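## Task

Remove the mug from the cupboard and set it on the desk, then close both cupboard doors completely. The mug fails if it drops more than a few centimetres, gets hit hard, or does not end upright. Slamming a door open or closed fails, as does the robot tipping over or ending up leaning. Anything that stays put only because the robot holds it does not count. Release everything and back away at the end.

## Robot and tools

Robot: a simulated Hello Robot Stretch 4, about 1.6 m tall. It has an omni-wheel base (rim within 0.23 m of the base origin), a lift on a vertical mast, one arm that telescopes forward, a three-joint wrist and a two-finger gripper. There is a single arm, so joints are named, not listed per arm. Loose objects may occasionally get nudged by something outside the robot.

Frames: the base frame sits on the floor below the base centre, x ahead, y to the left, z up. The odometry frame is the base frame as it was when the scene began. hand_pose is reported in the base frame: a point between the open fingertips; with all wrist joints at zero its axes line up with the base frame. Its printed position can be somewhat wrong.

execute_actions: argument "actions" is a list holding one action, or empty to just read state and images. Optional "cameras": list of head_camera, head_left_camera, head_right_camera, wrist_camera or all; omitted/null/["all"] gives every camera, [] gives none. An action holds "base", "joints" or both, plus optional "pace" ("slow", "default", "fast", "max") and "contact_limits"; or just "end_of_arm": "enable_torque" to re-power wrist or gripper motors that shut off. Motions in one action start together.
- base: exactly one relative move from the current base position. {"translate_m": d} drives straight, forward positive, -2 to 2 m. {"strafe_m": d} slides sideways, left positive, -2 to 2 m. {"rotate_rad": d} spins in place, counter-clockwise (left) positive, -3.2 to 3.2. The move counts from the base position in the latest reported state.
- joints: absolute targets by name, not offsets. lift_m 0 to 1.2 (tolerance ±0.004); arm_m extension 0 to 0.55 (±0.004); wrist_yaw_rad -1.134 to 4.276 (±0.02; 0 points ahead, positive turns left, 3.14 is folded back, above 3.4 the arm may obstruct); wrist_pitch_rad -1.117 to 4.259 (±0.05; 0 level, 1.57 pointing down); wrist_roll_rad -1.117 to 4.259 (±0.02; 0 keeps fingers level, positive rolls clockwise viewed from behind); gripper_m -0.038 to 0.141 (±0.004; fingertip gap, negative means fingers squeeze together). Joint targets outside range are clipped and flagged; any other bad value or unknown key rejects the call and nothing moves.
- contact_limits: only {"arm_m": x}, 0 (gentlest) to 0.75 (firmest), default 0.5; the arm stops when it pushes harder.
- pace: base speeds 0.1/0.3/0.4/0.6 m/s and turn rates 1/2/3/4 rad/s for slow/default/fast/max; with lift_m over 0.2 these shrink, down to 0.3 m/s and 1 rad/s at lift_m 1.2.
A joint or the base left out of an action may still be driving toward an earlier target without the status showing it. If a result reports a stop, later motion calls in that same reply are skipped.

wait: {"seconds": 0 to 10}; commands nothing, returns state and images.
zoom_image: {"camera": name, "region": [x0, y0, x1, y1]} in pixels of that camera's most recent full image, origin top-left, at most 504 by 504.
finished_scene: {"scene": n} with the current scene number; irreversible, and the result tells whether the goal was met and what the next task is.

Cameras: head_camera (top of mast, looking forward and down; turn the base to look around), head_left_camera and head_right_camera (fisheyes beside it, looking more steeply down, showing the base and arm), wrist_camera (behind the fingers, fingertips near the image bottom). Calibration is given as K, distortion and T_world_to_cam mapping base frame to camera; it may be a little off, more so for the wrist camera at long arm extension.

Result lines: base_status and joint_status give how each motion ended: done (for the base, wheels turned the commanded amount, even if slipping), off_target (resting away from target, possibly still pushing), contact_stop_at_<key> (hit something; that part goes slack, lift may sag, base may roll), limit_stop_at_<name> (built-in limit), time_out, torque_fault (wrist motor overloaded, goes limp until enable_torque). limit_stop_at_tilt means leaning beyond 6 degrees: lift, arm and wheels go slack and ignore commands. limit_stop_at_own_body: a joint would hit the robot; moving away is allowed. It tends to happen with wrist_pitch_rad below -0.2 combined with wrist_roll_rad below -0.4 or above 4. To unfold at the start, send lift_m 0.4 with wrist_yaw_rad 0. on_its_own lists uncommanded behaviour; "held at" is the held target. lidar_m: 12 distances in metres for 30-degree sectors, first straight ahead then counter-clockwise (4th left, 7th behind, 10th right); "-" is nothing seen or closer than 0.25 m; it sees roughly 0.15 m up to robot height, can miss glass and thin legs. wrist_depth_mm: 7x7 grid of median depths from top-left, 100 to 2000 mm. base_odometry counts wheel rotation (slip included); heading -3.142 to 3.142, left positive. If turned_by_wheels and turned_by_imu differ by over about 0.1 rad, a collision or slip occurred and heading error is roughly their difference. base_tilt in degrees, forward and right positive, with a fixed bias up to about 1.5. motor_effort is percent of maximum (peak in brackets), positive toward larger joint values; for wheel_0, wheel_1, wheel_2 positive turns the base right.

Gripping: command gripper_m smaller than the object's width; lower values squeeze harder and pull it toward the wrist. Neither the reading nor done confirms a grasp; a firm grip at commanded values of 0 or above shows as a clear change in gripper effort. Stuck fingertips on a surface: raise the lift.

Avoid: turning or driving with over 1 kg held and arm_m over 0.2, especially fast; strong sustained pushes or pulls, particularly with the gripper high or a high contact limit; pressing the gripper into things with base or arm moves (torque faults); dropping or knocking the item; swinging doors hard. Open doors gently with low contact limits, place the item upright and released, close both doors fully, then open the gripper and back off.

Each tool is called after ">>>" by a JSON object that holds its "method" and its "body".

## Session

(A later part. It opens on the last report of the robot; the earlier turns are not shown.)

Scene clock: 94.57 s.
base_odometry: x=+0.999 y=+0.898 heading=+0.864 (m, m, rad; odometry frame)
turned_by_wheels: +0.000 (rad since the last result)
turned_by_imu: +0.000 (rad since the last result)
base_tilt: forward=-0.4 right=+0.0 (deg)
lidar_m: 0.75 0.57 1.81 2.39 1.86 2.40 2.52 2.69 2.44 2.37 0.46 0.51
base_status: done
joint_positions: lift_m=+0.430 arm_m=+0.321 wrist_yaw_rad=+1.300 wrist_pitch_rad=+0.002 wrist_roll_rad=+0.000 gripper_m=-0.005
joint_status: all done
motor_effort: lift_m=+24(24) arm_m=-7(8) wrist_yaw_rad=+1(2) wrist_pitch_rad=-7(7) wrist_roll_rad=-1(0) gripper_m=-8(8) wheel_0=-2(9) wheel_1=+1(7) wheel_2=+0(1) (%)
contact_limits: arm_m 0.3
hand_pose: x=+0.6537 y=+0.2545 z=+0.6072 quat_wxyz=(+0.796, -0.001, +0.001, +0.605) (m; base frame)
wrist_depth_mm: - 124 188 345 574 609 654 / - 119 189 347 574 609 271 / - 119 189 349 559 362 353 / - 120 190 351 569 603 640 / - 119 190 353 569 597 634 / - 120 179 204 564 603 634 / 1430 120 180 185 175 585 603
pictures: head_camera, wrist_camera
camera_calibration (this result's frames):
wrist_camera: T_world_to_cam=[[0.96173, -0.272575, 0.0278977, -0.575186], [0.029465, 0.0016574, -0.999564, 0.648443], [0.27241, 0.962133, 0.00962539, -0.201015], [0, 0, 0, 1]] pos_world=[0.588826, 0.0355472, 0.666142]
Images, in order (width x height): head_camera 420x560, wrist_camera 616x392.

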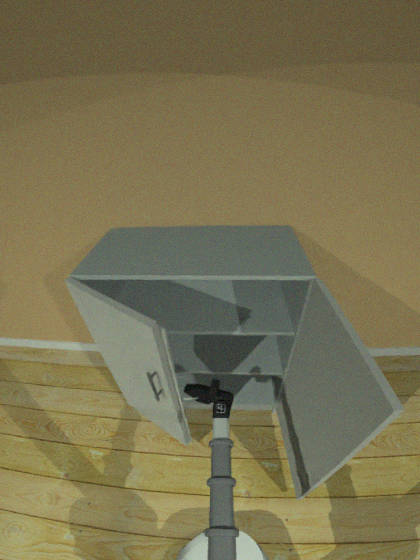

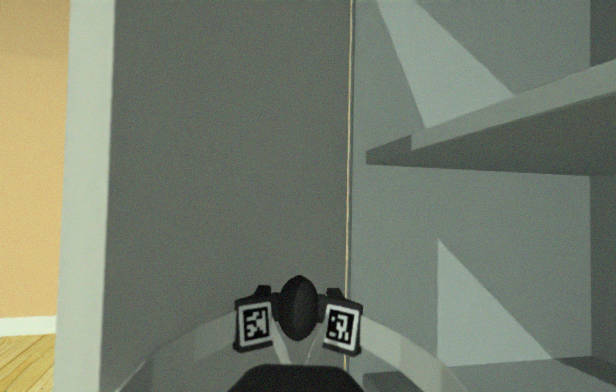

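>>> {"method": "execute_actions", "body": {"actions": [{"base":{"strafe_m":0.17},"pace":"slow"}], "cameras": ["wrist_camera","head_camera"]}}

Scene clock: 97.50 s.
base_odometry: x=+0.870 y=+1.009 heading=+0.864 (m, m, rad; odometry frame)
turned_by_wheels: +0.000 (rad since the last result)
turned_by_imu: -0.001 (rad since the last result)
base_tilt: forward=-0.5 right=+0.1 (deg)
lidar_m: 0.45 0.43 1.80 2.23 1.68 2.13 2.54 2.67 2.62 2.55 0.61 0.74
base_status: done
joint_positions: lift_m=+0.430 arm_m=+0.321 wrist_yaw_rad=+1.300 wrist_pitch_rad=+0.002 wrist_roll_rad=+0.000 gripper_m=-0.005
joint_status: not commanded
motor_effort: lift_m=+24(24) arm_m=-7(7) wrist_yaw_rad=+1(6) wrist_pitch_rad=-7(8) wrist_roll_rad=-2(0) gripper_m=-4(5) wheel_0=-1(6) wheel_1=+1(6) wheel_2=+0(0) (%)
hand_pose: x=+0.6536 y=+0.2545 z=+0.6072 quat_wxyz=(+0.796, -0.001, +0.001, +0.605) (m; base frame)
wrist_depth_mm: 143 169 208 267 377 415 442 / 143 169 207 266 377 413 355 / 143 169 207 267 375 379 353 / 143 169 206 267 377 407 433 / 143 169 206 266 377 404 430 / 143 168 191 204 375 404 427 / 143 160 193 186 175 399 427
pictures: head_camera, wrist_camera
camera_calibration (this result's frames):
wrist_camera: T_world_to_cam=[[0.961745, -0.272522, 0.0278978, -0.575186], [0.029465, 0.0016591, -0.999564, 0.648443], [0.272357, 0.962148, 0.00962548, -0.200987], [0, 0, 0, 1]] pos_world=[0.588816, 0.0355525, 0.666142]
Images, in order (width x height): head_camera 420x560, wrist_camera 616x392.

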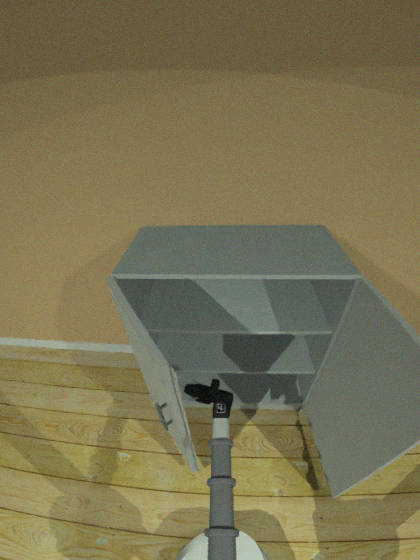

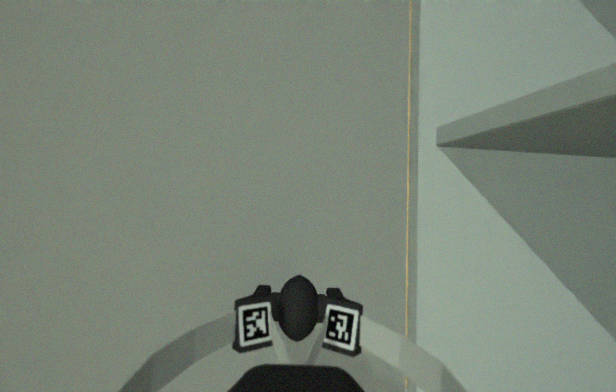

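>>> {"method": "execute_actions", "body": {"actions": [{"base":{"strafe_m":0.13},"joints":{"arm_m":0.27},"pace":"slow"}], "cameras": ["head_camera","head_left_camera"]}}

Scene clock: 100.07 s.
base_odometry: x=+0.771 y=+1.093 heading=+0.864 (m, m, rad; odometry frame)
turned_by_wheels: +0.000 (rad since the last result)
turned_by_imu: +0.000 (rad since the last result)
base_tilt: forward=-0.5 right=+0.0 (deg)
lidar_m: 0.78 0.43 1.82 2.09 1.59 1.93 2.50 2.66 2.75 2.66 0.70 0.80
base_status: done
joint_positions: lift_m=+0.430 arm_m=+0.271 wrist_yaw_rad=+1.300 wrist_pitch_rad=+0.002 wrist_roll_rad=+0.000 gripper_m=-0.005
joint_status: all done
motor_effort: lift_m=+24(24) arm_m=-7(8) wrist_yaw_rad=+0(10) wrist_pitch_rad=-6(7) wrist_roll_rad=+0(0) gripper_m=-7(4) wheel_0=-2(12) wheel_1=+1(7) wheel_2=+0(1) (%)
hand_pose: x=+0.6036 y=+0.2546 z=+0.6072 quat_wxyz=(+0.796, -0.001, +0.001, +0.605) (m; base frame)
wrist_depth_mm: 212 221 232 245 258 273 286 / 211 220 230 243 257 272 283 / 210 219 230 243 255 271 282 / 209 219 229 241 255 270 281 / 208 218 228 240 253 267 279 / 207 217 223 204 251 266 277 / 206 213 223 185 174 265 276
pictures: head_camera, head_left_camera
Images, in order (width x height): head_camera 420x560, head_left_camera 420x672.

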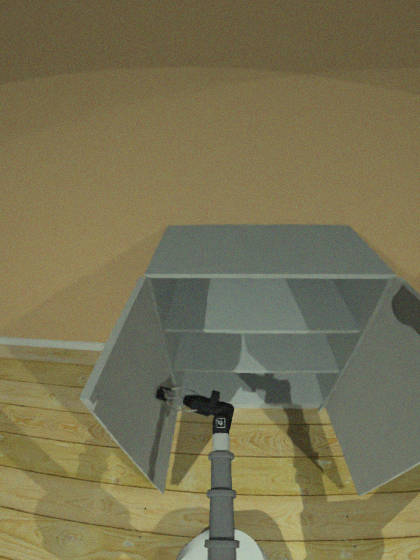

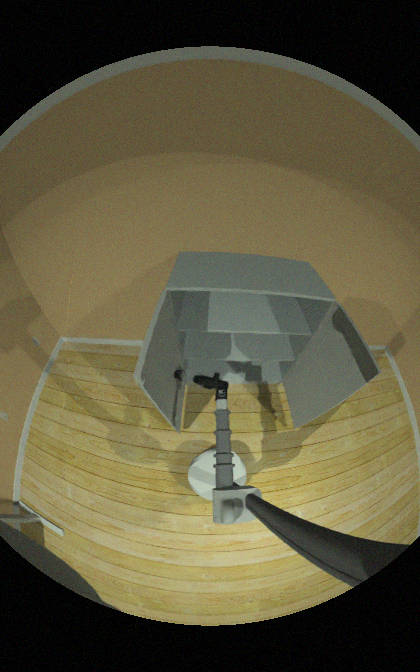

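>>> {"method": "execute_actions", "body": {"actions": [{"base":{"strafe_m":-0.09},"joints":{"arm_m":0.2}}], "cameras": []}}

>>> {"method": "execute_actions", "body": {"actions": [{"joints":{"lift_m":0.08,"wrist_yaw_rad":0,"wrist_pitch_rad":0.25,"gripper_m":0.135}}], "cameras": ["wrist_camera","head_camera"]}}

Scene clock: 101.80 s.
base_odometry: x=+0.839 y=+1.034 heading=+0.864 (m, m, rad; odometry frame)
turned_by_wheels: +0.000 (rad since the last result)
turned_by_imu: +0.000 (rad since the last result)
base_tilt: forward=-0.5 right=+0.2 (deg)
lidar_m: 0.78 0.52 0.47 2.17 1.66 2.11 2.53 2.67 2.67 2.59 0.63 0.79
base_status: done
joint_positions: lift_m=+0.430 arm_m=+0.201 wrist_yaw_rad=+1.300 wrist_pitch_rad=+0.002 wrist_roll_rad=+0.000 gripper_m=-0.005
joint_status: all done
motor_effort: lift_m=+24(24) arm_m=-7(7) wrist_yaw_rad=+0(1) wrist_pitch_rad=-7(7) wrist_roll_rad=-1(0) gripper_m=-11(9) wheel_0=+0(5) wheel_1=+1(10) wheel_2=+0(1) (%)
hand_pose: x=+0.5335 y=+0.2546 z=+0.6072 quat_wxyz=(+0.796, -0.001, +0.001, +0.605) (m; base frame)
wrist_depth_mm: 294 310 324 342 364 382 399 / 296 307 322 340 357 379 399 / 293 307 320 338 357 379 389 / 291 304 322 340 355 375 392 / 290 304 319 336 353 375 392 / 289 303 312 205 351 370 387 / 289 298 310 185 175 370 384
pictures: none
No camera images: the call's "cameras" was empty. Leave "cameras" out to get every camera's image.

Scene clock: 104.23 s.
base_odometry: x=+0.839 y=+1.034 heading=+0.864 (m, m, rad; odometry frame)
turned_by_wheels: +0.000 (rad since the last result)
turned_by_imu: +0.000 (rad since the last result)
base_tilt: forward=-0.5 right=+0.0 (deg)
lidar_m: 0.78 0.52 0.47 2.18 1.65 2.13 2.53 2.66 2.66 2.58 0.64 0.79
base_status: not commanded
joint_positions: lift_m=+0.080 arm_m=+0.201 wrist_yaw_rad=+0.000 wrist_pitch_rad=+0.252 wrist_roll_rad=+0.000 gripper_m=+0.135
joint_status: all done
motor_effort: lift_m=+15(21) arm_m=-7(7) wrist_yaw_rad=-1(7) wrist_pitch_rad=-6(7) wrist_roll_rad=-2(2) gripper_m=-2(8) wheel_0=+1(0) wheel_1=+1(1) wheel_2=+0(0) (%)
hand_pose: x=+0.6515 y=-0.0874 z=+0.1866 quat_wxyz=(+0.992, +0.000, +0.126, +0.000) (m; base frame)
wrist_depth_mm: 564 627 597 574 559 539 535 / 615 741 732 732 723 723 691 / 615 768 759 750 750 741 691 / 609 759 634 768 768 759 683 / 469 480 484 496 504 512 525 / 407 203 377 402 375 370 394 / 421 415 410 152 404 397 399
pictures: head_camera, wrist_camera
camera_calibration (this result's frames):
wrist_camera: T_world_to_cam=[[0.00230882, -0.999598, 0.0282667, -0.0930768], [-0.237841, -0.0280045, -0.9709, 0.394886], [0.971301, -0.00448134, -0.23781, -0.361001], [0, 0, 0, 1]] pos_world=[0.444776, -0.0835985, 0.300176]
Images, in order (width x height): head_camera 420x560, wrist_camera 616x392.

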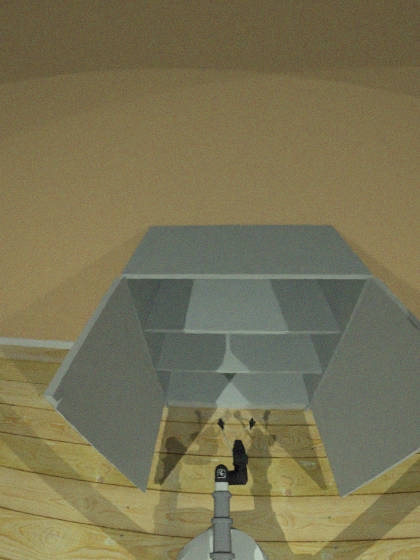

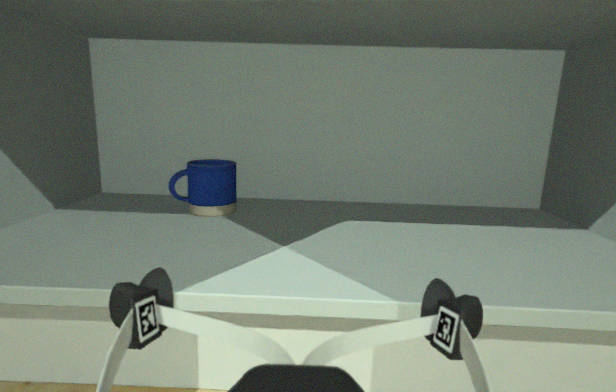

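>>> {"method": "zoom_image", "body": {"camera": "wrist_camera", "region": [140, 130, 290, 230]}}

Region (140, 130, 290, 230) of wrist_camera's 616x392 image, scaled by 3.360.

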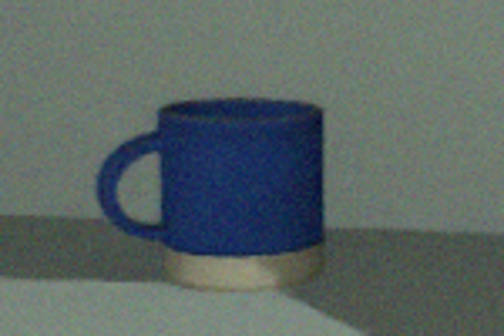

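>>> {"method": "execute_actions", "body": {"actions": [{"base":{"strafe_m":0.14},"joints":{"lift_m":0.045,"wrist_yaw_rad":0.3,"gripper_m":-0.005}}], "cameras": []}}

>>> {"method": "execute_actions", "body": {"actions": [{"joints":{"arm_m":0.5},"contact_limits":{"arm_m":0.15}}], "cameras": ["wrist_camera","head_camera"]}}

Scene clock: 108.07 s.
base_odometry: x=+0.733 y=+1.125 heading=+0.864 (m, m, rad; odometry frame)
turned_by_wheels: +0.000 (rad since the last result)
turned_by_imu: +0.000 (rad since the last result)
base_tilt: forward=-0.4 right=+0.0 (deg)
lidar_m: 0.78 0.39 1.82 2.03 1.56 1.91 2.50 2.65 2.80 2.72 0.76 0.82
base_status: done
joint_positions: lift_m=+0.045 arm_m=+0.201 wrist_yaw_rad=+0.300 wrist_pitch_rad=+0.252 wrist_roll_rad=+0.000 gripper_m=-0.005
joint_status: all done
motor_effort: lift_m=+15(18) arm_m=-6(7) wrist_yaw_rad=+0(0) wrist_pitch_rad=-8(6) wrist_roll_rad=-2(1) gripper_m=-5(3) wheel_0=+1(7) wheel_1=-1(9) wheel_2=+1(0) (%)
hand_pose: x=+0.6648 y=-0.0010 z=+0.1516 quat_wxyz=(+0.981, -0.019, +0.124, +0.148) (m; base frame)
wrist_depth_mm: 283 357 477 654 683 634 609 / 286 362 488 741 707 661 627 / 291 370 496 759 715 676 634 / 294 377 508 654 585 668 640 / 300 382 421 397 402 413 424 / 324 492 430 204 359 332 315 / 402 387 377 185 175 349 330
pictures: none
No camera images: the call's "cameras" was empty. Leave "cameras" out to get every camera's image.

Scene clock: 110.07 s.
base_odometry: x=+0.733 y=+1.125 heading=+0.864 (m, m, rad; odometry frame)
turned_by_wheels: +0.000 (rad since the last result)
turned_by_imu: +0.000 (rad since the last result)
base_tilt: forward=-0.5 right=+0.1 (deg)
lidar_m: 0.79 0.38 1.83 2.03 1.55 1.91 2.52 2.67 2.80 2.71 0.76 0.81
base_status: not commanded
joint_positions: lift_m=+0.045 arm_m=+0.499 wrist_yaw_rad=+0.300 wrist_pitch_rad=+0.252 wrist_roll_rad=+0.000 gripper_m=-0.005
joint_status: all done
motor_effort: lift_m=+15(15) arm_m=+7(7) wrist_yaw_rad=+0(0) wrist_pitch_rad=-6(7) wrist_roll_rad=-1(0) gripper_m=-8(4) wheel_0=+0(0) wheel_1=-1(1) wheel_2=+1(1) (%)
contact_limits: arm_m 0.15
hand_pose: x=+0.9624 y=-0.0009 z=+0.1516 quat_wxyz=(+0.981, -0.019, +0.124, +0.148) (m; base frame)
wrist_depth_mm: 265 336 459 445 415 392 368 / 267 340 473 459 427 397 377 / 272 347 480 469 436 413 384 / 276 353 496 484 327 410 394 / 279 345 389 397 309 351 394 / 265 276 277 205 286 290 296 / 216 208 202 186 174 226 229
pictures: head_camera, wrist_camera
camera_calibration (this result's frames):
wrist_camera: T_world_to_cam=[[0.297401, -0.954334, 0.0282664, -0.290399], [-0.219046, -0.0970181, -0.970879, 0.419106], [0.929286, 0.282549, -0.237897, -0.630254], [0, 0, 0, 1]] pos_world=[0.763854, -0.0583994, 0.265175]
Images, in order (width x height): head_camera 420x560, wrist_camera 616x392.

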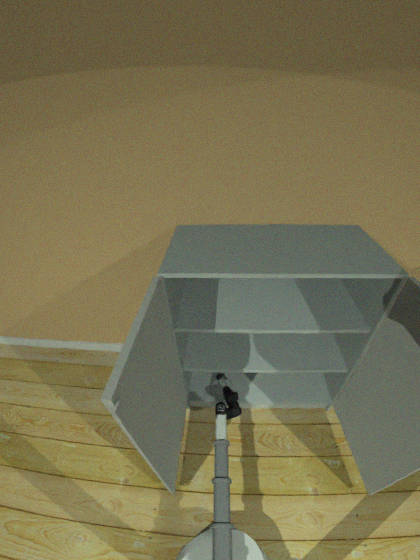

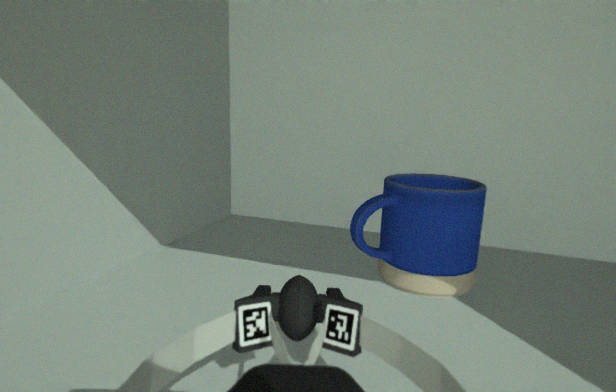

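>>> {"method": "execute_actions", "body": {"actions": [{"base":{"translate_m":0.05},"joints":{"arm_m":0.55},"contact_limits":{"arm_m":0.15},"pace":"slow"}], "cameras": ["wrist_camera"]}}

Scene clock: 111.93 s.
base_odometry: x=+0.765 y=+1.163 heading=+0.864 (m, m, rad; odometry frame)
turned_by_wheels: +0.000 (rad since the last result)
turned_by_imu: -0.001 (rad since the last result)
base_tilt: forward=-0.6 right=+0.1 (deg)
lidar_m: 0.72 0.35 1.76 2.05 1.58 1.88 2.57 2.72 2.80 2.71 0.74 0.78
base_status: done
joint_positions: lift_m=+0.045 arm_m=+0.549 wrist_yaw_rad=+0.300 wrist_pitch_rad=+0.252 wrist_roll_rad=+0.000 gripper_m=-0.005
joint_status: all done
motor_effort: lift_m=+15(15) arm_m=+7(8) wrist_yaw_rad=+0(0) wrist_pitch_rad=-7(7) wrist_roll_rad=-1(0) gripper_m=-7(1) wheel_0=+3(7) wheel_1=+1(4) wheel_2=-3(5) (%)
contact_limits: arm_m 0.15
hand_pose: x=+1.0124 y=-0.0009 z=+0.1515 quat_wxyz=(+0.981, -0.019, +0.124, +0.148) (m; base frame)
wrist_depth_mm: 262 332 375 347 324 304 289 / 265 336 384 357 332 312 296 / 267 343 399 368 342 320 301 / 272 349 410 379 336 319 309 / 278 342 387 366 211 203 317 / 263 276 277 204 212 211 296 / 215 207 201 186 175 216 229
pictures: wrist_camera
camera_calibration (this result's frames):
wrist_camera: T_world_to_cam=[[0.297445, -0.95432, 0.0282661, -0.305285], [-0.219172, -0.0970679, -0.970846, 0.43013], [0.929241, 0.282578, -0.238033, -0.676605], [0, 0, 0, 1]] pos_world=[0.813808, -0.0583937, 0.265164]
Images, in order (width x height): wrist_camera 616x392.

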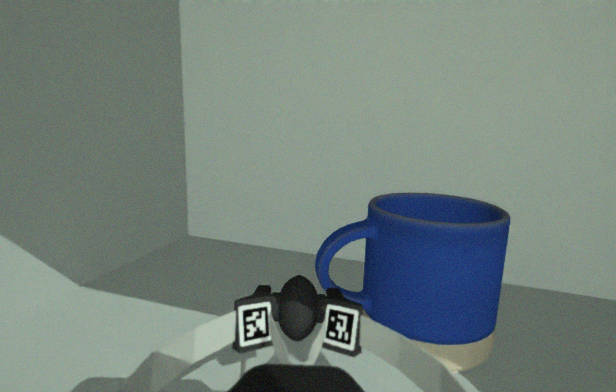

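>>> {"method": "execute_actions", "body": {"actions": [{"base":{"strafe_m":-0.02},"pace":"slow"}], "cameras": ["wrist_camera"]}}

>>> {"method": "execute_actions", "body": {"actions": [{"base":{"translate_m":0.03},"pace":"slow"}], "cameras": ["wrist_camera"]}}

Scene clock: 113.17 s.
base_odometry: x=+0.780 y=+1.150 heading=+0.864 (m, m, rad; odometry frame)
turned_by_wheels: +0.000 (rad since the last result)
turned_by_imu: +0.000 (rad since the last result)
base_tilt: forward=-0.5 right=+0.2 (deg)
lidar_m: 0.72 0.36 1.75 2.05 1.58 1.92 2.57 2.73 2.79 2.70 0.72 0.77
base_status: done
joint_positions: lift_m=+0.045 arm_m=+0.549 wrist_yaw_rad=+0.300 wrist_pitch_rad=+0.252 wrist_roll_rad=+0.000 gripper_m=-0.005
joint_status: not commanded
motor_effort: lift_m=+15(15) arm_m=+7(7) wrist_yaw_rad=-2(1) wrist_pitch_rad=-8(8) wrist_roll_rad=+0(2) gripper_m=-6(5) wheel_0=+3(4) wheel_1=-1(6) wheel_2=+0(2) (%)
hand_pose: x=+1.0124 y=-0.0009 z=+0.1515 quat_wxyz=(+0.981, -0.019, +0.124, +0.148) (m; base frame)
wrist_depth_mm: 279 355 373 347 324 304 289 / 285 359 387 355 330 312 294 / 289 368 397 366 340 319 301 / 291 375 407 377 276 324 307 / 297 353 387 342 208 329 315 / 273 276 277 204 213 276 296 / 215 208 201 185 175 224 229
pictures: wrist_camera
camera_calibration (this result's frames):
wrist_camera: T_world_to_cam=[[0.297598, -0.954273, 0.0282662, -0.305396], [-0.219182, -0.0971106, -0.970839, 0.430137], [0.92919, 0.282724, -0.238059, -0.676569], [0, 0, 0, 1]] pos_world=[0.813825, -0.0583784, 0.265162]
Images, in order (width x height): wrist_camera 616x392.

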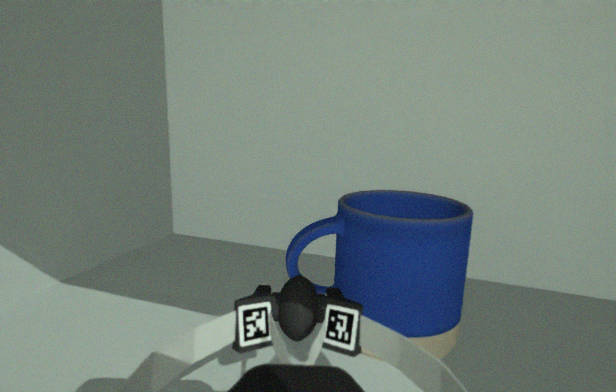

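Scene clock: 114.53 s.
base_odometry: x=+0.800 y=+1.173 heading=+0.865 (m, m, rad; odometry frame)
turned_by_wheels: +0.000 (rad since the last result)
turned_by_imu: +0.000 (rad since the last result)
base_tilt: forward=-0.3 right=+0.0 (deg)
lidar_m: 0.70 0.34 0.33 2.03 1.62 1.89 2.60 2.75 2.79 2.71 0.70 0.73
base_status: done
joint_positions: lift_m=+0.045 arm_m=+0.549 wrist_yaw_rad=+0.300 wrist_pitch_rad=+0.252 wrist_roll_rad=+0.000 gripper_m=-0.005
joint_status: not commanded
motor_effort: lift_m=+15(15) arm_m=+7(7) wrist_yaw_rad=-1(1) wrist_pitch_rad=-8(8) wrist_roll_rad=-2(0) gripper_m=-8(3) wheel_0=+3(5) wheel_1=+2(4) wheel_2=-1(5) (%)
hand_pose: x=+1.0124 y=-0.0009 z=+0.1515 quat_wxyz=(+0.981, -0.019, +0.124, +0.148) (m; base frame)
wrist_depth_mm: 279 353 343 317 297 278 264 / 283 362 353 327 304 285 270 / 287 366 364 334 310 291 276 / 290 375 377 345 307 296 283 / 296 355 375 342 189 202 290 / 272 274 278 204 193 262 290 / 215 206 201 185 174 216 229
pictures: wrist_camera
camera_calibration (this result's frames):
wrist_camera: T_world_to_cam=[[0.297618, -0.954267, 0.0282661, -0.305411], [-0.21918, -0.0971151, -0.970839, 0.430135], [0.929185, 0.282744, -0.238059, -0.676565], [0, 0, 0, 1]] pos_world=[0.813826, -0.0583764, 0.265162]
Images, in order (width x height): wrist_camera 616x392.

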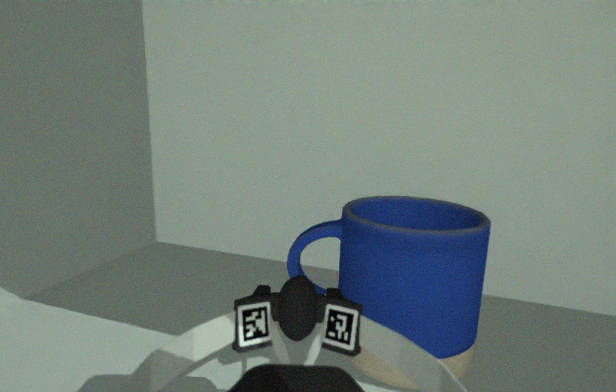

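>>> {"method": "execute_actions", "body": {"actions": [{"base":{"translate_m":0.03},"pace":"slow"}], "cameras": ["wrist_camera"]}}

Scene clock: 115.97 s.
base_odometry: x=+0.819 y=+1.196 heading=+0.865 (m, m, rad; odometry frame)
turned_by_wheels: +0.000 (rad since the last result)
turned_by_imu: +0.000 (rad since the last result)
base_tilt: forward=-0.5 right=-0.1 (deg)
lidar_m: 0.68 0.36 0.31 2.05 1.64 1.89 2.62 2.79 2.78 2.71 0.68 0.71
base_status: done
joint_positions: lift_m=+0.045 arm_m=+0.549 wrist_yaw_rad=+0.300 wrist_pitch_rad=+0.252 wrist_roll_rad=+0.000 gripper_m=-0.005
joint_status: not commanded
motor_effort: lift_m=+15(15) arm_m=+7(7) wrist_yaw_rad=-1(2) wrist_pitch_rad=-8(8) wrist_roll_rad=-1(1) gripper_m=-8(7) wheel_0=+2(5) wheel_1=+1(3) wheel_2=-3(5) (%)
hand_pose: x=+1.0124 y=-0.0009 z=+0.1515 quat_wxyz=(+0.981, -0.019, +0.124, +0.148) (m; base frame)
wrist_depth_mm: 279 329 312 287 268 252 239 / 282 340 322 296 276 257 245 / 286 349 330 304 283 265 250 / 290 359 340 314 283 267 256 / 294 353 349 319 178 199 263 / 272 274 278 204 176 176 266 / 215 207 201 186 174 185 229
pictures: wrist_camera
camera_calibration (this result's frames):
wrist_camera: T_world_to_cam=[[0.297618, -0.954267, 0.0282662, -0.305411], [-0.21918, -0.0971151, -0.970839, 0.430135], [0.929185, 0.282744, -0.238059, -0.676565], [0, 0, 0, 1]] pos_world=[0.813827, -0.0583764, 0.265162]
Images, in order (width x height): wrist_camera 616x392.

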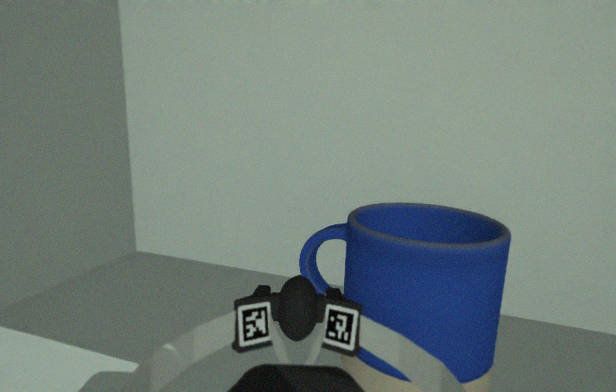

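>>> {"method": "execute_actions", "body": {"actions": [{"joints":{"arm_m":0.35}}], "cameras": ["wrist_camera"]}}

Scene clock: 117.73 s.
base_odometry: x=+0.819 y=+1.196 heading=+0.865 (m, m, rad; odometry frame)
turned_by_wheels: +0.000 (rad since the last result)
turned_by_imu: +0.000 (rad since the last result)
base_tilt: forward=-0.5 right=+0.0 (deg)
lidar_m: 0.68 0.35 0.32 2.05 1.65 1.90 2.63 2.79 2.78 2.69 0.70 0.70
base_status: not commanded
joint_positions: lift_m=+0.045 arm_m=+0.351 wrist_yaw_rad=+0.300 wrist_pitch_rad=+0.252 wrist_roll_rad=+0.000 gripper_m=-0.005
joint_status: all done
motor_effort: lift_m=+15(15) arm_m=-7(5) wrist_yaw_rad=+1(1) wrist_pitch_rad=-7(7) wrist_roll_rad=-2(1) gripper_m=-6(7) wheel_0=+2(2) wheel_1=+1(2) wheel_2=-3(3) (%)
hand_pose: x=+0.8148 y=-0.0010 z=+0.1515 quat_wxyz=(+0.981, -0.019, +0.124, +0.148) (m; base frame)
wrist_depth_mm: 287 362 500 488 452 421 402 / 289 368 508 492 462 430 407 / 296 375 521 512 473 439 418 / 297 382 508 521 373 445 427 / 301 357 387 394 373 382 418 / 272 277 279 204 287 291 296 / 216 207 201 185 175 225 229
pictures: wrist_camera
camera_calibration (this result's frames):
wrist_camera: T_world_to_cam=[[0.297361, -0.954347, 0.028266, -0.246486], [-0.219268, -0.0970748, -0.970823, 0.386881], [0.929246, 0.282487, -0.238124, -0.493033], [0, 0, 0, 1]] pos_world=[0.616274, -0.0584011, 0.265158]
Images, in order (width x height): wrist_camera 616x392.

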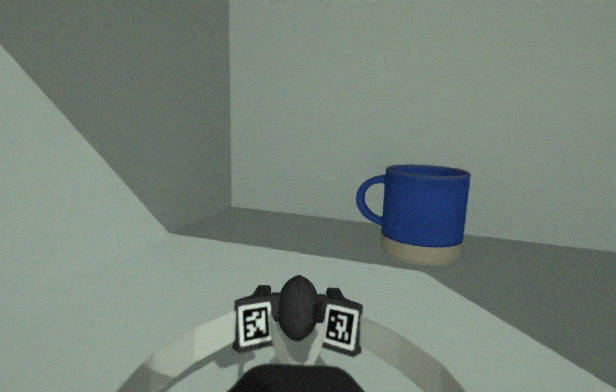

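>>> {"method": "execute_actions", "body": {"actions": [{"base":{"strafe_m":-0.445},"joints":{"arm_m":0.1,"gripper_m":0.12}}], "cameras": []}}

>>> {"method": "execute_actions", "body": {"actions": [{"base":{"rotate_rad":0.5},"joints":{"wrist_yaw_rad":0}}], "cameras": ["wrist_camera","head_camera"]}}

Scene clock: 121.17 s.
base_odometry: x=+1.158 y=+0.907 heading=+0.865 (m, m, rad; odometry frame)
turned_by_wheels: +0.000 (rad since the last result)
turned_by_imu: +0.000 (rad since the last result)
base_tilt: forward=-0.5 right=+0.2 (deg)
lidar_m: 0.66 0.71 0.70 2.51 2.01 2.65 2.67 2.80 2.34 2.25 0.30 0.33
base_status: done
joint_positions: lift_m=+0.045 arm_m=+0.101 wrist_yaw_rad=+0.300 wrist_pitch_rad=+0.252 wrist_roll_rad=+0.000 gripper_m=+0.120
joint_status: all done
motor_effort: lift_m=+16(16) arm_m=-7(8) wrist_yaw_rad=+0(1) wrist_pitch_rad=-7(7) wrist_roll_rad=+0(1) gripper_m=-3(3) wheel_0=+2(11) wheel_1=+2(7) wheel_2=+0(0) (%)
hand_pose: x=+0.5648 y=-0.0010 z=+0.1515 quat_wxyz=(+0.981, -0.019, +0.124, +0.148) (m; base frame)
wrist_depth_mm: 715 788 759 699 654 621 525 / 750 854 788 732 683 640 496 / 768 878 809 759 699 668 473 / 603 621 640 661 683 654 452 / 466 418 389 399 407 413 384 / 488 213 394 366 317 297 297 / 402 392 394 151 349 319 307
pictures: none
No camera images: the call's "cameras" was empty. Leave "cameras" out to get every camera's image.

Scene clock: 122.47 s.
base_odometry: x=+1.158 y=+0.907 heading=+1.365 (m, m, rad; odometry frame)
turned_by_wheels: +0.500 (rad since the last result)
turned_by_imu: +0.502 (rad since the last result)
base_tilt: forward=-0.5 right=+0.0 (deg)
lidar_m: 0.69 0.72 2.50 1.99 2.51 2.63 2.77 2.34 2.26 0.30 0.32 0.66
base_status: done
joint_positions: lift_m=+0.045 arm_m=+0.101 wrist_yaw_rad=+0.000 wrist_pitch_rad=+0.252 wrist_roll_rad=+0.000 gripper_m=+0.120
joint_status: all done
motor_effort: lift_m=+16(16) arm_m=-7(7) wrist_yaw_rad=+0(9) wrist_pitch_rad=-7(7) wrist_roll_rad=+0(0) gripper_m=-2(2) wheel_0=-2(7) wheel_1=+1(6) wheel_2=+1(7) (%)
hand_pose: x=+0.5515 y=-0.0874 z=+0.1515 quat_wxyz=(+0.992, +0.000, +0.126, +0.000) (m; base frame)
wrist_depth_mm: 525 615 732 741 699 634 591 / 539 640 809 831 741 661 615 / 544 647 831 866 759 683 621 / 554 609 640 661 676 668 627 / 699 591 484 433 404 413 424 / 517 214 480 439 357 324 303 / 404 389 394 151 384 340 320
pictures: head_camera, wrist_camera
camera_calibration (this result's frames):
wrist_camera: T_world_to_cam=[[0.0022742, -0.999598, 0.028266, -0.0918461], [-0.238119, -0.0279943, -0.970832, 0.337152], [0.971233, -0.00452281, -0.238087, -0.272135], [0, 0, 0, 1]] pos_world=[0.344798, -0.0836016, 0.265123]
Images, in order (width x height): head_camera 420x560, wrist_camera 616x392.

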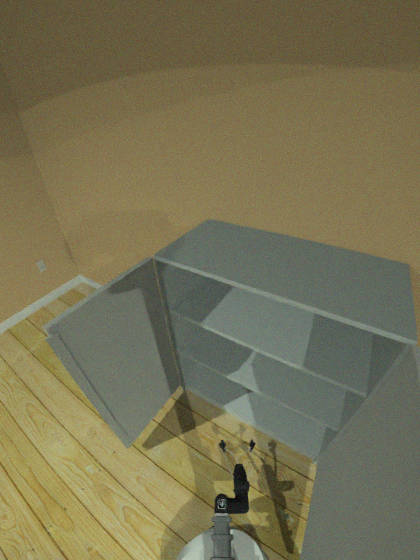

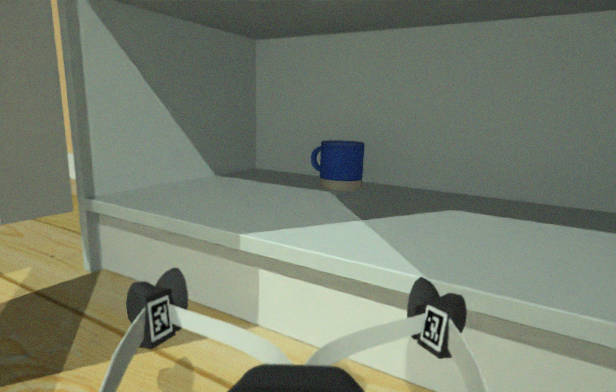

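>>> {"method": "execute_actions", "body": {"actions": [{"base":{"rotate_rad":-0.085},"joints":{"arm_m":0.4}}], "cameras": ["wrist_camera"]}}

Scene clock: 124.70 s.
base_odometry: x=+1.158 y=+0.907 heading=+1.280 (m, m, rad; odometry frame)
turned_by_wheels: -0.085 (rad since the last result)
turned_by_imu: -0.085 (rad since the last result)
base_tilt: forward=-0.6 right=+0.1 (deg)
lidar_m: 0.68 0.76 0.70 2.05 2.35 2.67 2.71 2.40 2.26 0.30 0.30 0.60
base_status: done
joint_positions: lift_m=+0.045 arm_m=+0.399 wrist_yaw_rad=+0.000 wrist_pitch_rad=+0.252 wrist_roll_rad=+0.000 gripper_m=+0.120
joint_status: all done
motor_effort: lift_m=+15(16) arm_m=+7(7) wrist_yaw_rad=+0(1) wrist_pitch_rad=-6(7) wrist_roll_rad=-1(1) gripper_m=+2(2) wheel_0=+1(4) wheel_1=+0(3) wheel_2=+2(4) (%)
hand_pose: x=+0.8491 y=-0.0874 z=+0.1515 quat_wxyz=(+0.992, +0.000, +0.126, +0.000) (m; base frame)
wrist_depth_mm: 452 554 549 496 445 413 384 / 459 564 564 504 459 418 389 / 469 574 580 517 469 430 397 / 473 549 559 421 480 439 404 / 373 379 387 394 399 413 404 / 273 213 278 282 270 278 296 / 214 208 210 151 213 216 229
pictures: wrist_camera
camera_calibration (this result's frames):
wrist_camera: T_world_to_cam=[[0.00216563, -0.999598, 0.0282664, -0.0924612], [-0.237945, -0.0279697, -0.970876, 0.40793], [0.971276, -0.00462329, -0.23791, -0.561252], [0, 0, 0, 1]] pos_world=[0.642396, -0.0836092, 0.265136]
Images, in order (width x height): wrist_camera 616x392.

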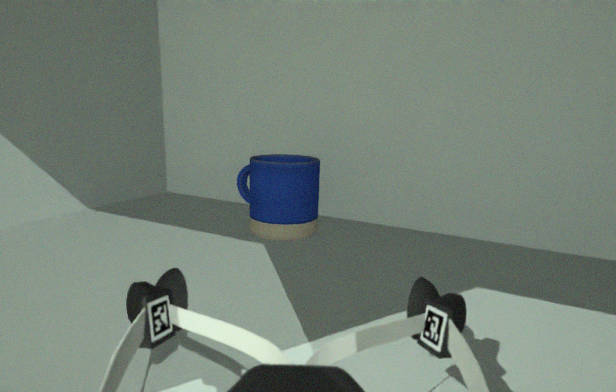

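>>> {"method": "execute_actions", "body": {"actions": [{"base":{"translate_m":0.1},"joints":{"arm_m":0.44},"pace":"slow"}], "cameras": ["wrist_camera"]}}

Scene clock: 127.20 s.
base_odometry: x=+1.186 y=+1.003 heading=+1.280 (m, m, rad; odometry frame)
turned_by_wheels: +0.000 (rad since the last result)
turned_by_imu: -0.001 (rad since the last result)
base_tilt: forward=-0.7 right=+0.0 (deg)
lidar_m: 0.59 0.70 0.65 2.02 2.24 2.75 2.81 2.46 2.31 0.28 0.36 0.58
base_status: done
joint_positions: lift_m=+0.045 arm_m=+0.439 wrist_yaw_rad=+0.000 wrist_pitch_rad=+0.252 wrist_roll_rad=+0.000 gripper_m=+0.120
joint_status: all done
motor_effort: lift_m=+16(16) arm_m=+7(7) wrist_yaw_rad=+0(0) wrist_pitch_rad=-6(7) wrist_roll_rad=-1(2) gripper_m=+0(2) wheel_0=+2(5) wheel_1=+2(5) wheel_2=-3(7) (%)
hand_pose: x=+0.8891 y=-0.0874 z=+0.1515 quat_wxyz=(+0.992, +0.000, +0.126, +0.000) (m; base frame)
wrist_depth_mm: 397 445 404 364 329 303 282 / 402 459 415 373 338 310 289 / 407 477 427 384 345 317 294 / 413 488 430 340 357 324 300 / 375 379 334 293 362 332 307 / 273 213 279 282 270 279 296 / 215 208 209 151 213 217 229
pictures: wrist_camera
camera_calibration (this result's frames):
wrist_camera: T_world_to_cam=[[0.00213149, -0.999598, 0.0282663, -0.0925269], [-0.237946, -0.0279615, -0.970876, 0.417444], [0.971276, -0.00465642, -0.23791, -0.600083], [0, 0, 0, 1]] pos_world=[0.682372, -0.0836116, 0.265136]
Images, in order (width x height): wrist_camera 616x392.

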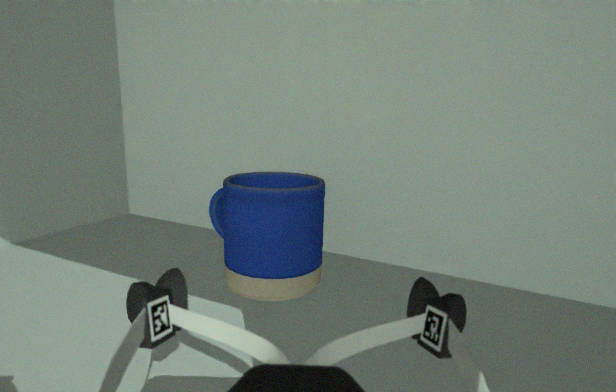

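>>> {"method": "execute_actions", "body": {"actions": [{"base":{"strafe_m":0.02},"joints":{"arm_m":0.49},"contact_limits":{"arm_m":0.15},"pace":"slow"}], "cameras": ["wrist_camera"]}}

Scene clock: 130.00 s.
base_odometry: x=+1.167 y=+1.009 heading=+1.280 (m, m, rad; odometry frame)
turned_by_wheels: +0.000 (rad since the last result)
turned_by_imu: +0.000 (rad since the last result)
base_tilt: forward=-0.4 right=+0.0 (deg)
lidar_m: 0.59 0.67 0.64 1.98 2.22 2.74 2.81 2.46 2.32 0.31 0.37 0.58
base_status: done
joint_positions: lift_m=+0.045 arm_m=+0.489 wrist_yaw_rad=+0.000 wrist_pitch_rad=+0.252 wrist_roll_rad=+0.000 gripper_m=+0.120
joint_status: all done
motor_effort: lift_m=+16(16) arm_m=+7(8) wrist_yaw_rad=+0(0) wrist_pitch_rad=-7(6) wrist_roll_rad=+0(0) gripper_m=+0(1) wheel_0=-2(3) wheel_1=+1(5) wheel_2=+0(1) (%)
contact_limits: arm_m 0.15
hand_pose: x=+0.9390 y=-0.0874 z=+0.1515 quat_wxyz=(+0.992, +0.000, +0.126, +0.000) (m; base frame)
wrist_depth_mm: 362 402 364 325 296 271 253 / 366 415 373 334 304 277 258 / 373 430 382 343 312 283 264 / 375 436 399 291 317 290 270 / 359 377 336 231 327 297 276 / 272 213 250 238 270 277 278 / 215 208 209 151 213 216 229
pictures: wrist_camera
camera_calibration (this result's frames):
wrist_camera: T_world_to_cam=[[0.00211679, -0.999598, 0.0282665, -0.0926238], [-0.237946, -0.0279582, -0.970876, 0.429336], [0.971276, -0.00467076, -0.23791, -0.648626], [0, 0, 0, 1]] pos_world=[0.73235, -0.0836127, 0.265136]
Images, in order (width x height): wrist_camera 616x392.

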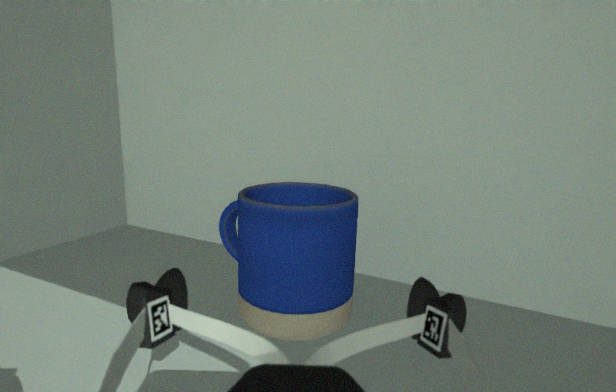

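>>> {"method": "execute_actions", "body": {"actions": [{"joints":{"arm_m":0.54},"contact_limits":{"arm_m":0.15},"pace":"slow"}], "cameras": ["wrist_camera"]}}

Scene clock: 131.80 s.
base_odometry: x=+1.167 y=+1.009 heading=+1.280 (m, m, rad; odometry frame)
turned_by_wheels: +0.000 (rad since the last result)
turned_by_imu: +0.000 (rad since the last result)
base_tilt: forward=-0.4 right=+0.0 (deg)
lidar_m: 0.60 0.66 0.64 2.00 2.22 2.74 2.79 2.47 2.31 0.32 0.36 0.58
base_status: not commanded
joint_positions: lift_m=+0.045 arm_m=+0.539 wrist_yaw_rad=+0.000 wrist_pitch_rad=+0.252 wrist_roll_rad=+0.000 gripper_m=+0.120
joint_status: all done
motor_effort: lift_m=+16(16) arm_m=+7(6) wrist_yaw_rad=-1(1) wrist_pitch_rad=-7(6) wrist_roll_rad=+0(1) gripper_m=-2(4) wheel_0=-1(1) wheel_1=+1(1) wheel_2=+0(0) (%)
contact_limits: arm_m 0.15
hand_pose: x=+0.9890 y=-0.0874 z=+0.1515 quat_wxyz=(+0.992, +0.000, +0.126, +0.000) (m; base frame)
wrist_depth_mm: 340 349 312 279 253 233 217 / 342 362 322 287 259 237 221 / 349 375 329 296 266 243 227 / 355 387 342 293 272 249 231 / 347 377 250 178 276 255 236 / 273 214 193 183 216 256 242 / 214 208 204 151 213 217 229
pictures: wrist_camera
camera_calibration (this result's frames):
wrist_camera: T_world_to_cam=[[0.00212733, -0.999598, 0.0282663, -0.0927371], [-0.23795, -0.0279605, -0.970875, 0.441236], [0.971275, -0.00466058, -0.237913, -0.697189], [0, 0, 0, 1]] pos_world=[0.782351, -0.083612, 0.265136]
Images, in order (width x height): wrist_camera 616x392.

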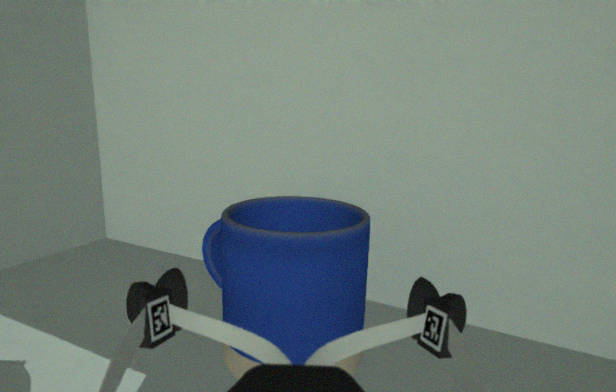

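>>> {"method": "execute_actions", "body": {"actions": [{"joints":{"gripper_m":0.04},"pace":"slow"}], "cameras": ["wrist_camera"]}}

Scene clock: 135.33 s.
base_odometry: x=+1.167 y=+1.009 heading=+1.280 (m, m, rad; odometry frame)
turned_by_wheels: +0.000 (rad since the last result)
turned_by_imu: +0.000 (rad since the last result)
base_tilt: forward=-0.6 right=+0.1 (deg)
lidar_m: 0.59 0.68 0.64 1.98 2.23 2.74 2.82 2.46 2.33 0.31 0.38 0.58
base_status: not commanded
joint_positions: lift_m=+0.045 arm_m=+0.539 wrist_yaw_rad=+0.000 wrist_pitch_rad=+0.255 wrist_roll_rad=+0.000 gripper_m=+0.040
joint_status: all done
motor_effort: lift_m=+16(16) arm_m=+7(7) wrist_yaw_rad=-2(3) wrist_pitch_rad=-16(15) wrist_roll_rad=-1(1) gripper_m=-23(21) wheel_0=-2(2) wheel_1=+1(1) wheel_2=+0(0) (%)
hand_pose: x=+0.9889 y=-0.0873 z=+0.1507 quat_wxyz=(+0.992, +0.000, +0.127, +0.000) (m; base frame)
wrist_depth_mm: 340 347 309 279 253 233 216 / 345 362 320 286 259 237 221 / 349 375 330 296 266 243 226 / 355 392 340 293 271 250 231 / 342 373 239 167 272 255 237 / 267 271 186 171 192 258 242 / 211 196 197 175 201 204 225
pictures: wrist_camera
camera_calibration (this result's frames):
wrist_camera: T_world_to_cam=[[0.00247769, -0.999598, 0.0282606, -0.0929845], [-0.240847, -0.0280253, -0.970158, 0.443136], [0.97056, -0.00440272, -0.240819, -0.696054], [0, 0, 0, 1]] pos_world=[0.782521, -0.0835926, 0.264917]
Images, in order (width x height): wrist_camera 616x392.

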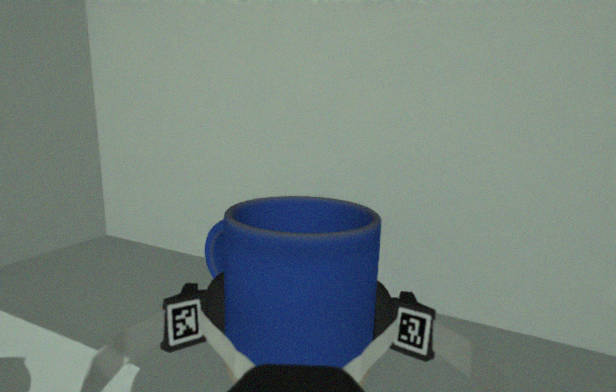

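Firm grip. Lift a bit and retract.

>>> {"method": "execute_actions", "body": {"actions": [{"joints":{"lift_m":0.075},"pace":"slow"}], "cameras": []}}

>>> {"method": "execute_actions", "body": {"actions": [{"joints":{"arm_m":0.05},"pace":"slow"}], "cameras": ["wrist_camera","head_camera"]}}

Scene clock: 136.50 s.
base_odometry: x=+1.167 y=+1.009 heading=+1.280 (m, m, rad; odometry frame)
turned_by_wheels: +0.000 (rad since the last result)
turned_by_imu: +0.000 (rad since the last result)
base_tilt: forward=-0.3 right=+0.0 (deg)
lidar_m: 0.59 0.67 0.63 2.01 2.22 2.74 2.79 2.46 2.31 0.31 0.37 0.57
base_status: not commanded
joint_positions: lift_m=+0.075 arm_m=+0.539 wrist_yaw_rad=+0.000 wrist_pitch_rad=+0.256 wrist_roll_rad=+0.000 gripper_m=+0.040
joint_status: all done
motor_effort: lift_m=+25(25) arm_m=+7(7) wrist_yaw_rad=-1(1) wrist_pitch_rad=-17(17) wrist_roll_rad=-1(1) gripper_m=-21(21) wheel_0=-2(1) wheel_1=+1(1) wheel_2=+0(0) (%)
hand_pose: x=+0.9888 y=-0.0873 z=+0.1798 quat_wxyz=(+0.992, +0.000, +0.128, +0.000) (m; base frame)
wrist_depth_mm: 338 349 310 279 253 233 217 / 343 362 320 285 260 237 221 / 347 373 329 294 265 243 226 / 355 392 342 290 271 249 231 / 359 397 240 167 273 255 236 / 324 325 186 171 191 263 242 / 255 237 238 174 243 247 248
pictures: none
No camera images: the call's "cameras" was empty. Leave "cameras" out to get every camera's image.

Scene clock: 142.67 s.
base_odometry: x=+1.167 y=+1.009 heading=+1.280 (m, m, rad; odometry frame)
turned_by_wheels: +0.000 (rad since the last result)
turned_by_imu: -0.001 (rad since the last result)
base_tilt: forward=-0.3 right=-0.1 (deg)
lidar_m: 0.59 0.68 0.63 2.00 2.23 2.74 2.80 2.47 2.31 0.32 0.36 0.59
base_status: not commanded
joint_positions: lift_m=+0.075 arm_m=+0.051 wrist_yaw_rad=+0.000 wrist_pitch_rad=+0.256 wrist_roll_rad=+0.000 gripper_m=+0.040
joint_status: all done
motor_effort: lift_m=+25(25) arm_m=-7(8) wrist_yaw_rad=+0(1) wrist_pitch_rad=-16(17) wrist_roll_rad=+0(1) gripper_m=-18(19) wheel_0=-1(1) wheel_1=+1(1) wheel_2=+0(0) (%)
hand_pose: x=+0.5012 y=-0.0874 z=+0.1798 quat_wxyz=(+0.992, +0.000, +0.128, +0.000) (m; base frame)
wrist_depth_mm: 530 615 647 615 597 585 559 / 544 668 820 750 683 621 580 / 549 683 842 788 699 640 597 / 559 647 750 759 707 647 609 / 525 473 240 167 445 488 500 / 539 477 186 171 191 351 353 / 445 413 415 174 325 278 276
pictures: head_camera, wrist_camera
camera_calibration (this result's frames):
wrist_camera: T_world_to_cam=[[0.0021687, -0.999598, 0.0282597, -0.0925327], [-0.241337, -0.0279476, -0.970039, 0.354117], [0.970439, -0.00471637, -0.2413, -0.215681], [0, 0, 0, 1]] pos_world=[0.294967, -0.0836161, 0.294079]
Images, in order (width x height): head_camera 420x560, wrist_camera 616x392.

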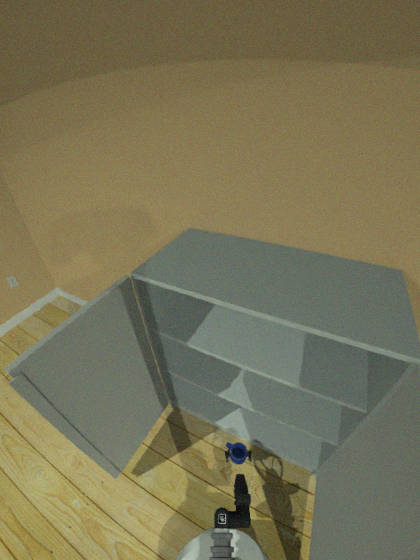

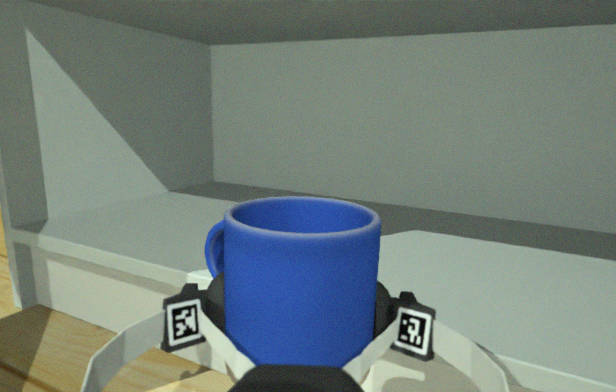

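>>> {"method": "execute_actions", "body": {"actions": [{"base":{"strafe_m":0.15},"joints":{"arm_m":0.0},"pace":"slow"}], "cameras": []}}

>>> {"method": "execute_actions", "body": {"actions": [{"base":{"translate_m":-0.45},"joints":{"lift_m":0.2}}], "cameras": ["head_camera","head_left_camera","head_right_camera"]}}

Scene clock: 145.53 s.
base_odometry: x=+1.024 y=+1.052 heading=+1.280 (m, m, rad; odometry frame)
turned_by_wheels: +0.000 (rad since the last result)
turned_by_imu: +0.000 (rad since the last result)
base_tilt: forward=-0.6 right=-0.1 (deg)
lidar_m: 0.67 0.52 0.53 1.86 2.11 2.67 2.72 2.61 2.45 0.46 0.55 0.63
base_status: done
joint_positions: lift_m=+0.075 arm_m=+0.002 wrist_yaw_rad=+0.000 wrist_pitch_rad=+0.256 wrist_roll_rad=+0.000 gripper_m=+0.040
joint_status: all done
motor_effort: lift_m=+26(25) arm_m=-7(8) wrist_yaw_rad=+0(0) wrist_pitch_rad=-17(16) wrist_roll_rad=-2(0) gripper_m=-19(20) wheel_0=-2(4) wheel_1=+1(8) wheel_2=+0(4) (%)
hand_pose: x=+0.4522 y=-0.0874 z=+0.1798 quat_wxyz=(+0.992, +0.000, +0.128, +0.000) (m; base frame)
wrist_depth_mm: 436 525 627 615 597 580 569 / 445 554 707 866 778 723 668 / 452 554 723 878 809 732 683 / 462 574 676 768 788 723 691 / 480 597 240 166 449 492 500 / 564 569 186 171 191 399 373 / 445 415 415 174 427 399 384
pictures: none
No camera images: the call's "cameras" was empty. Leave "cameras" out to get every camera's image.

Scene clock: 148.50 s.
base_odometry: x=+0.895 y=+0.620 heading=+1.280 (m, m, rad; odometry frame)
turned_by_wheels: +0.000 (rad since the last result)
turned_by_imu: +0.001 (rad since the last result)
base_tilt: forward=-0.4 right=+0.1 (deg)
lidar_m: 1.08 0.89 2.51 1.86 2.35 2.27 2.33 2.40 2.25 2.28 0.65 0.71
base_status: done
joint_positions: lift_m=+0.200 arm_m=+0.002 wrist_yaw_rad=+0.000 wrist_pitch_rad=+0.256 wrist_roll_rad=+0.000 gripper_m=+0.040
joint_status: all done
motor_effort: lift_m=+24(26) arm_m=-7(7) wrist_yaw_rad=+0(0) wrist_pitch_rad=-17(18) wrist_roll_rad=+0(1) gripper_m=-22(20) wheel_0=-1(5) wheel_1=+0(2) wheel_2=+0(11) (%)
hand_pose: x=+0.4522 y=-0.0875 z=+0.3048 quat_wxyz=(+0.992, +0.000, +0.128, +0.000) (m; base frame)
wrist_depth_mm: 621 759 976 1229 1160 1042 960 / 634 768 976 1229 1160 1078 976 / 647 798 1025 1281 1205 1098 1025 / 654 809 1008 1308 1205 1098 1042 / 654 878 239 166 842 854 866 / 809 798 186 171 191 788 732 / 640 591 597 175 603 615 676
pictures: head_camera, head_left_camera, head_right_camera
Images, in order (width x height): head_camera 420x560, head_left_camera 420x672, head_right_camera 420x672.

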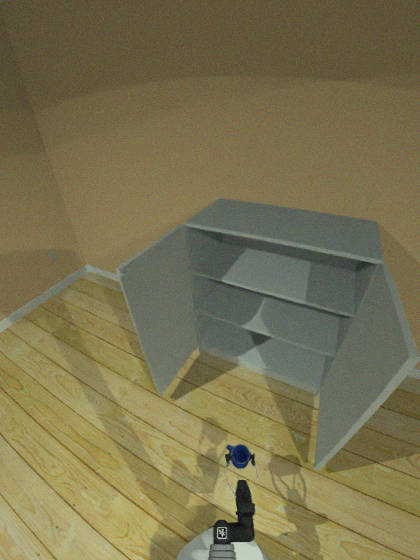

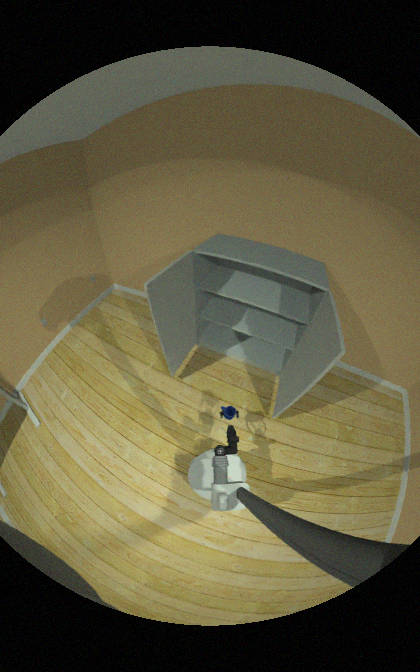

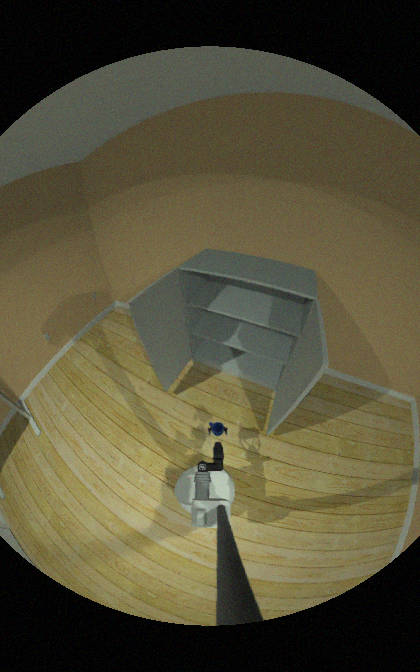

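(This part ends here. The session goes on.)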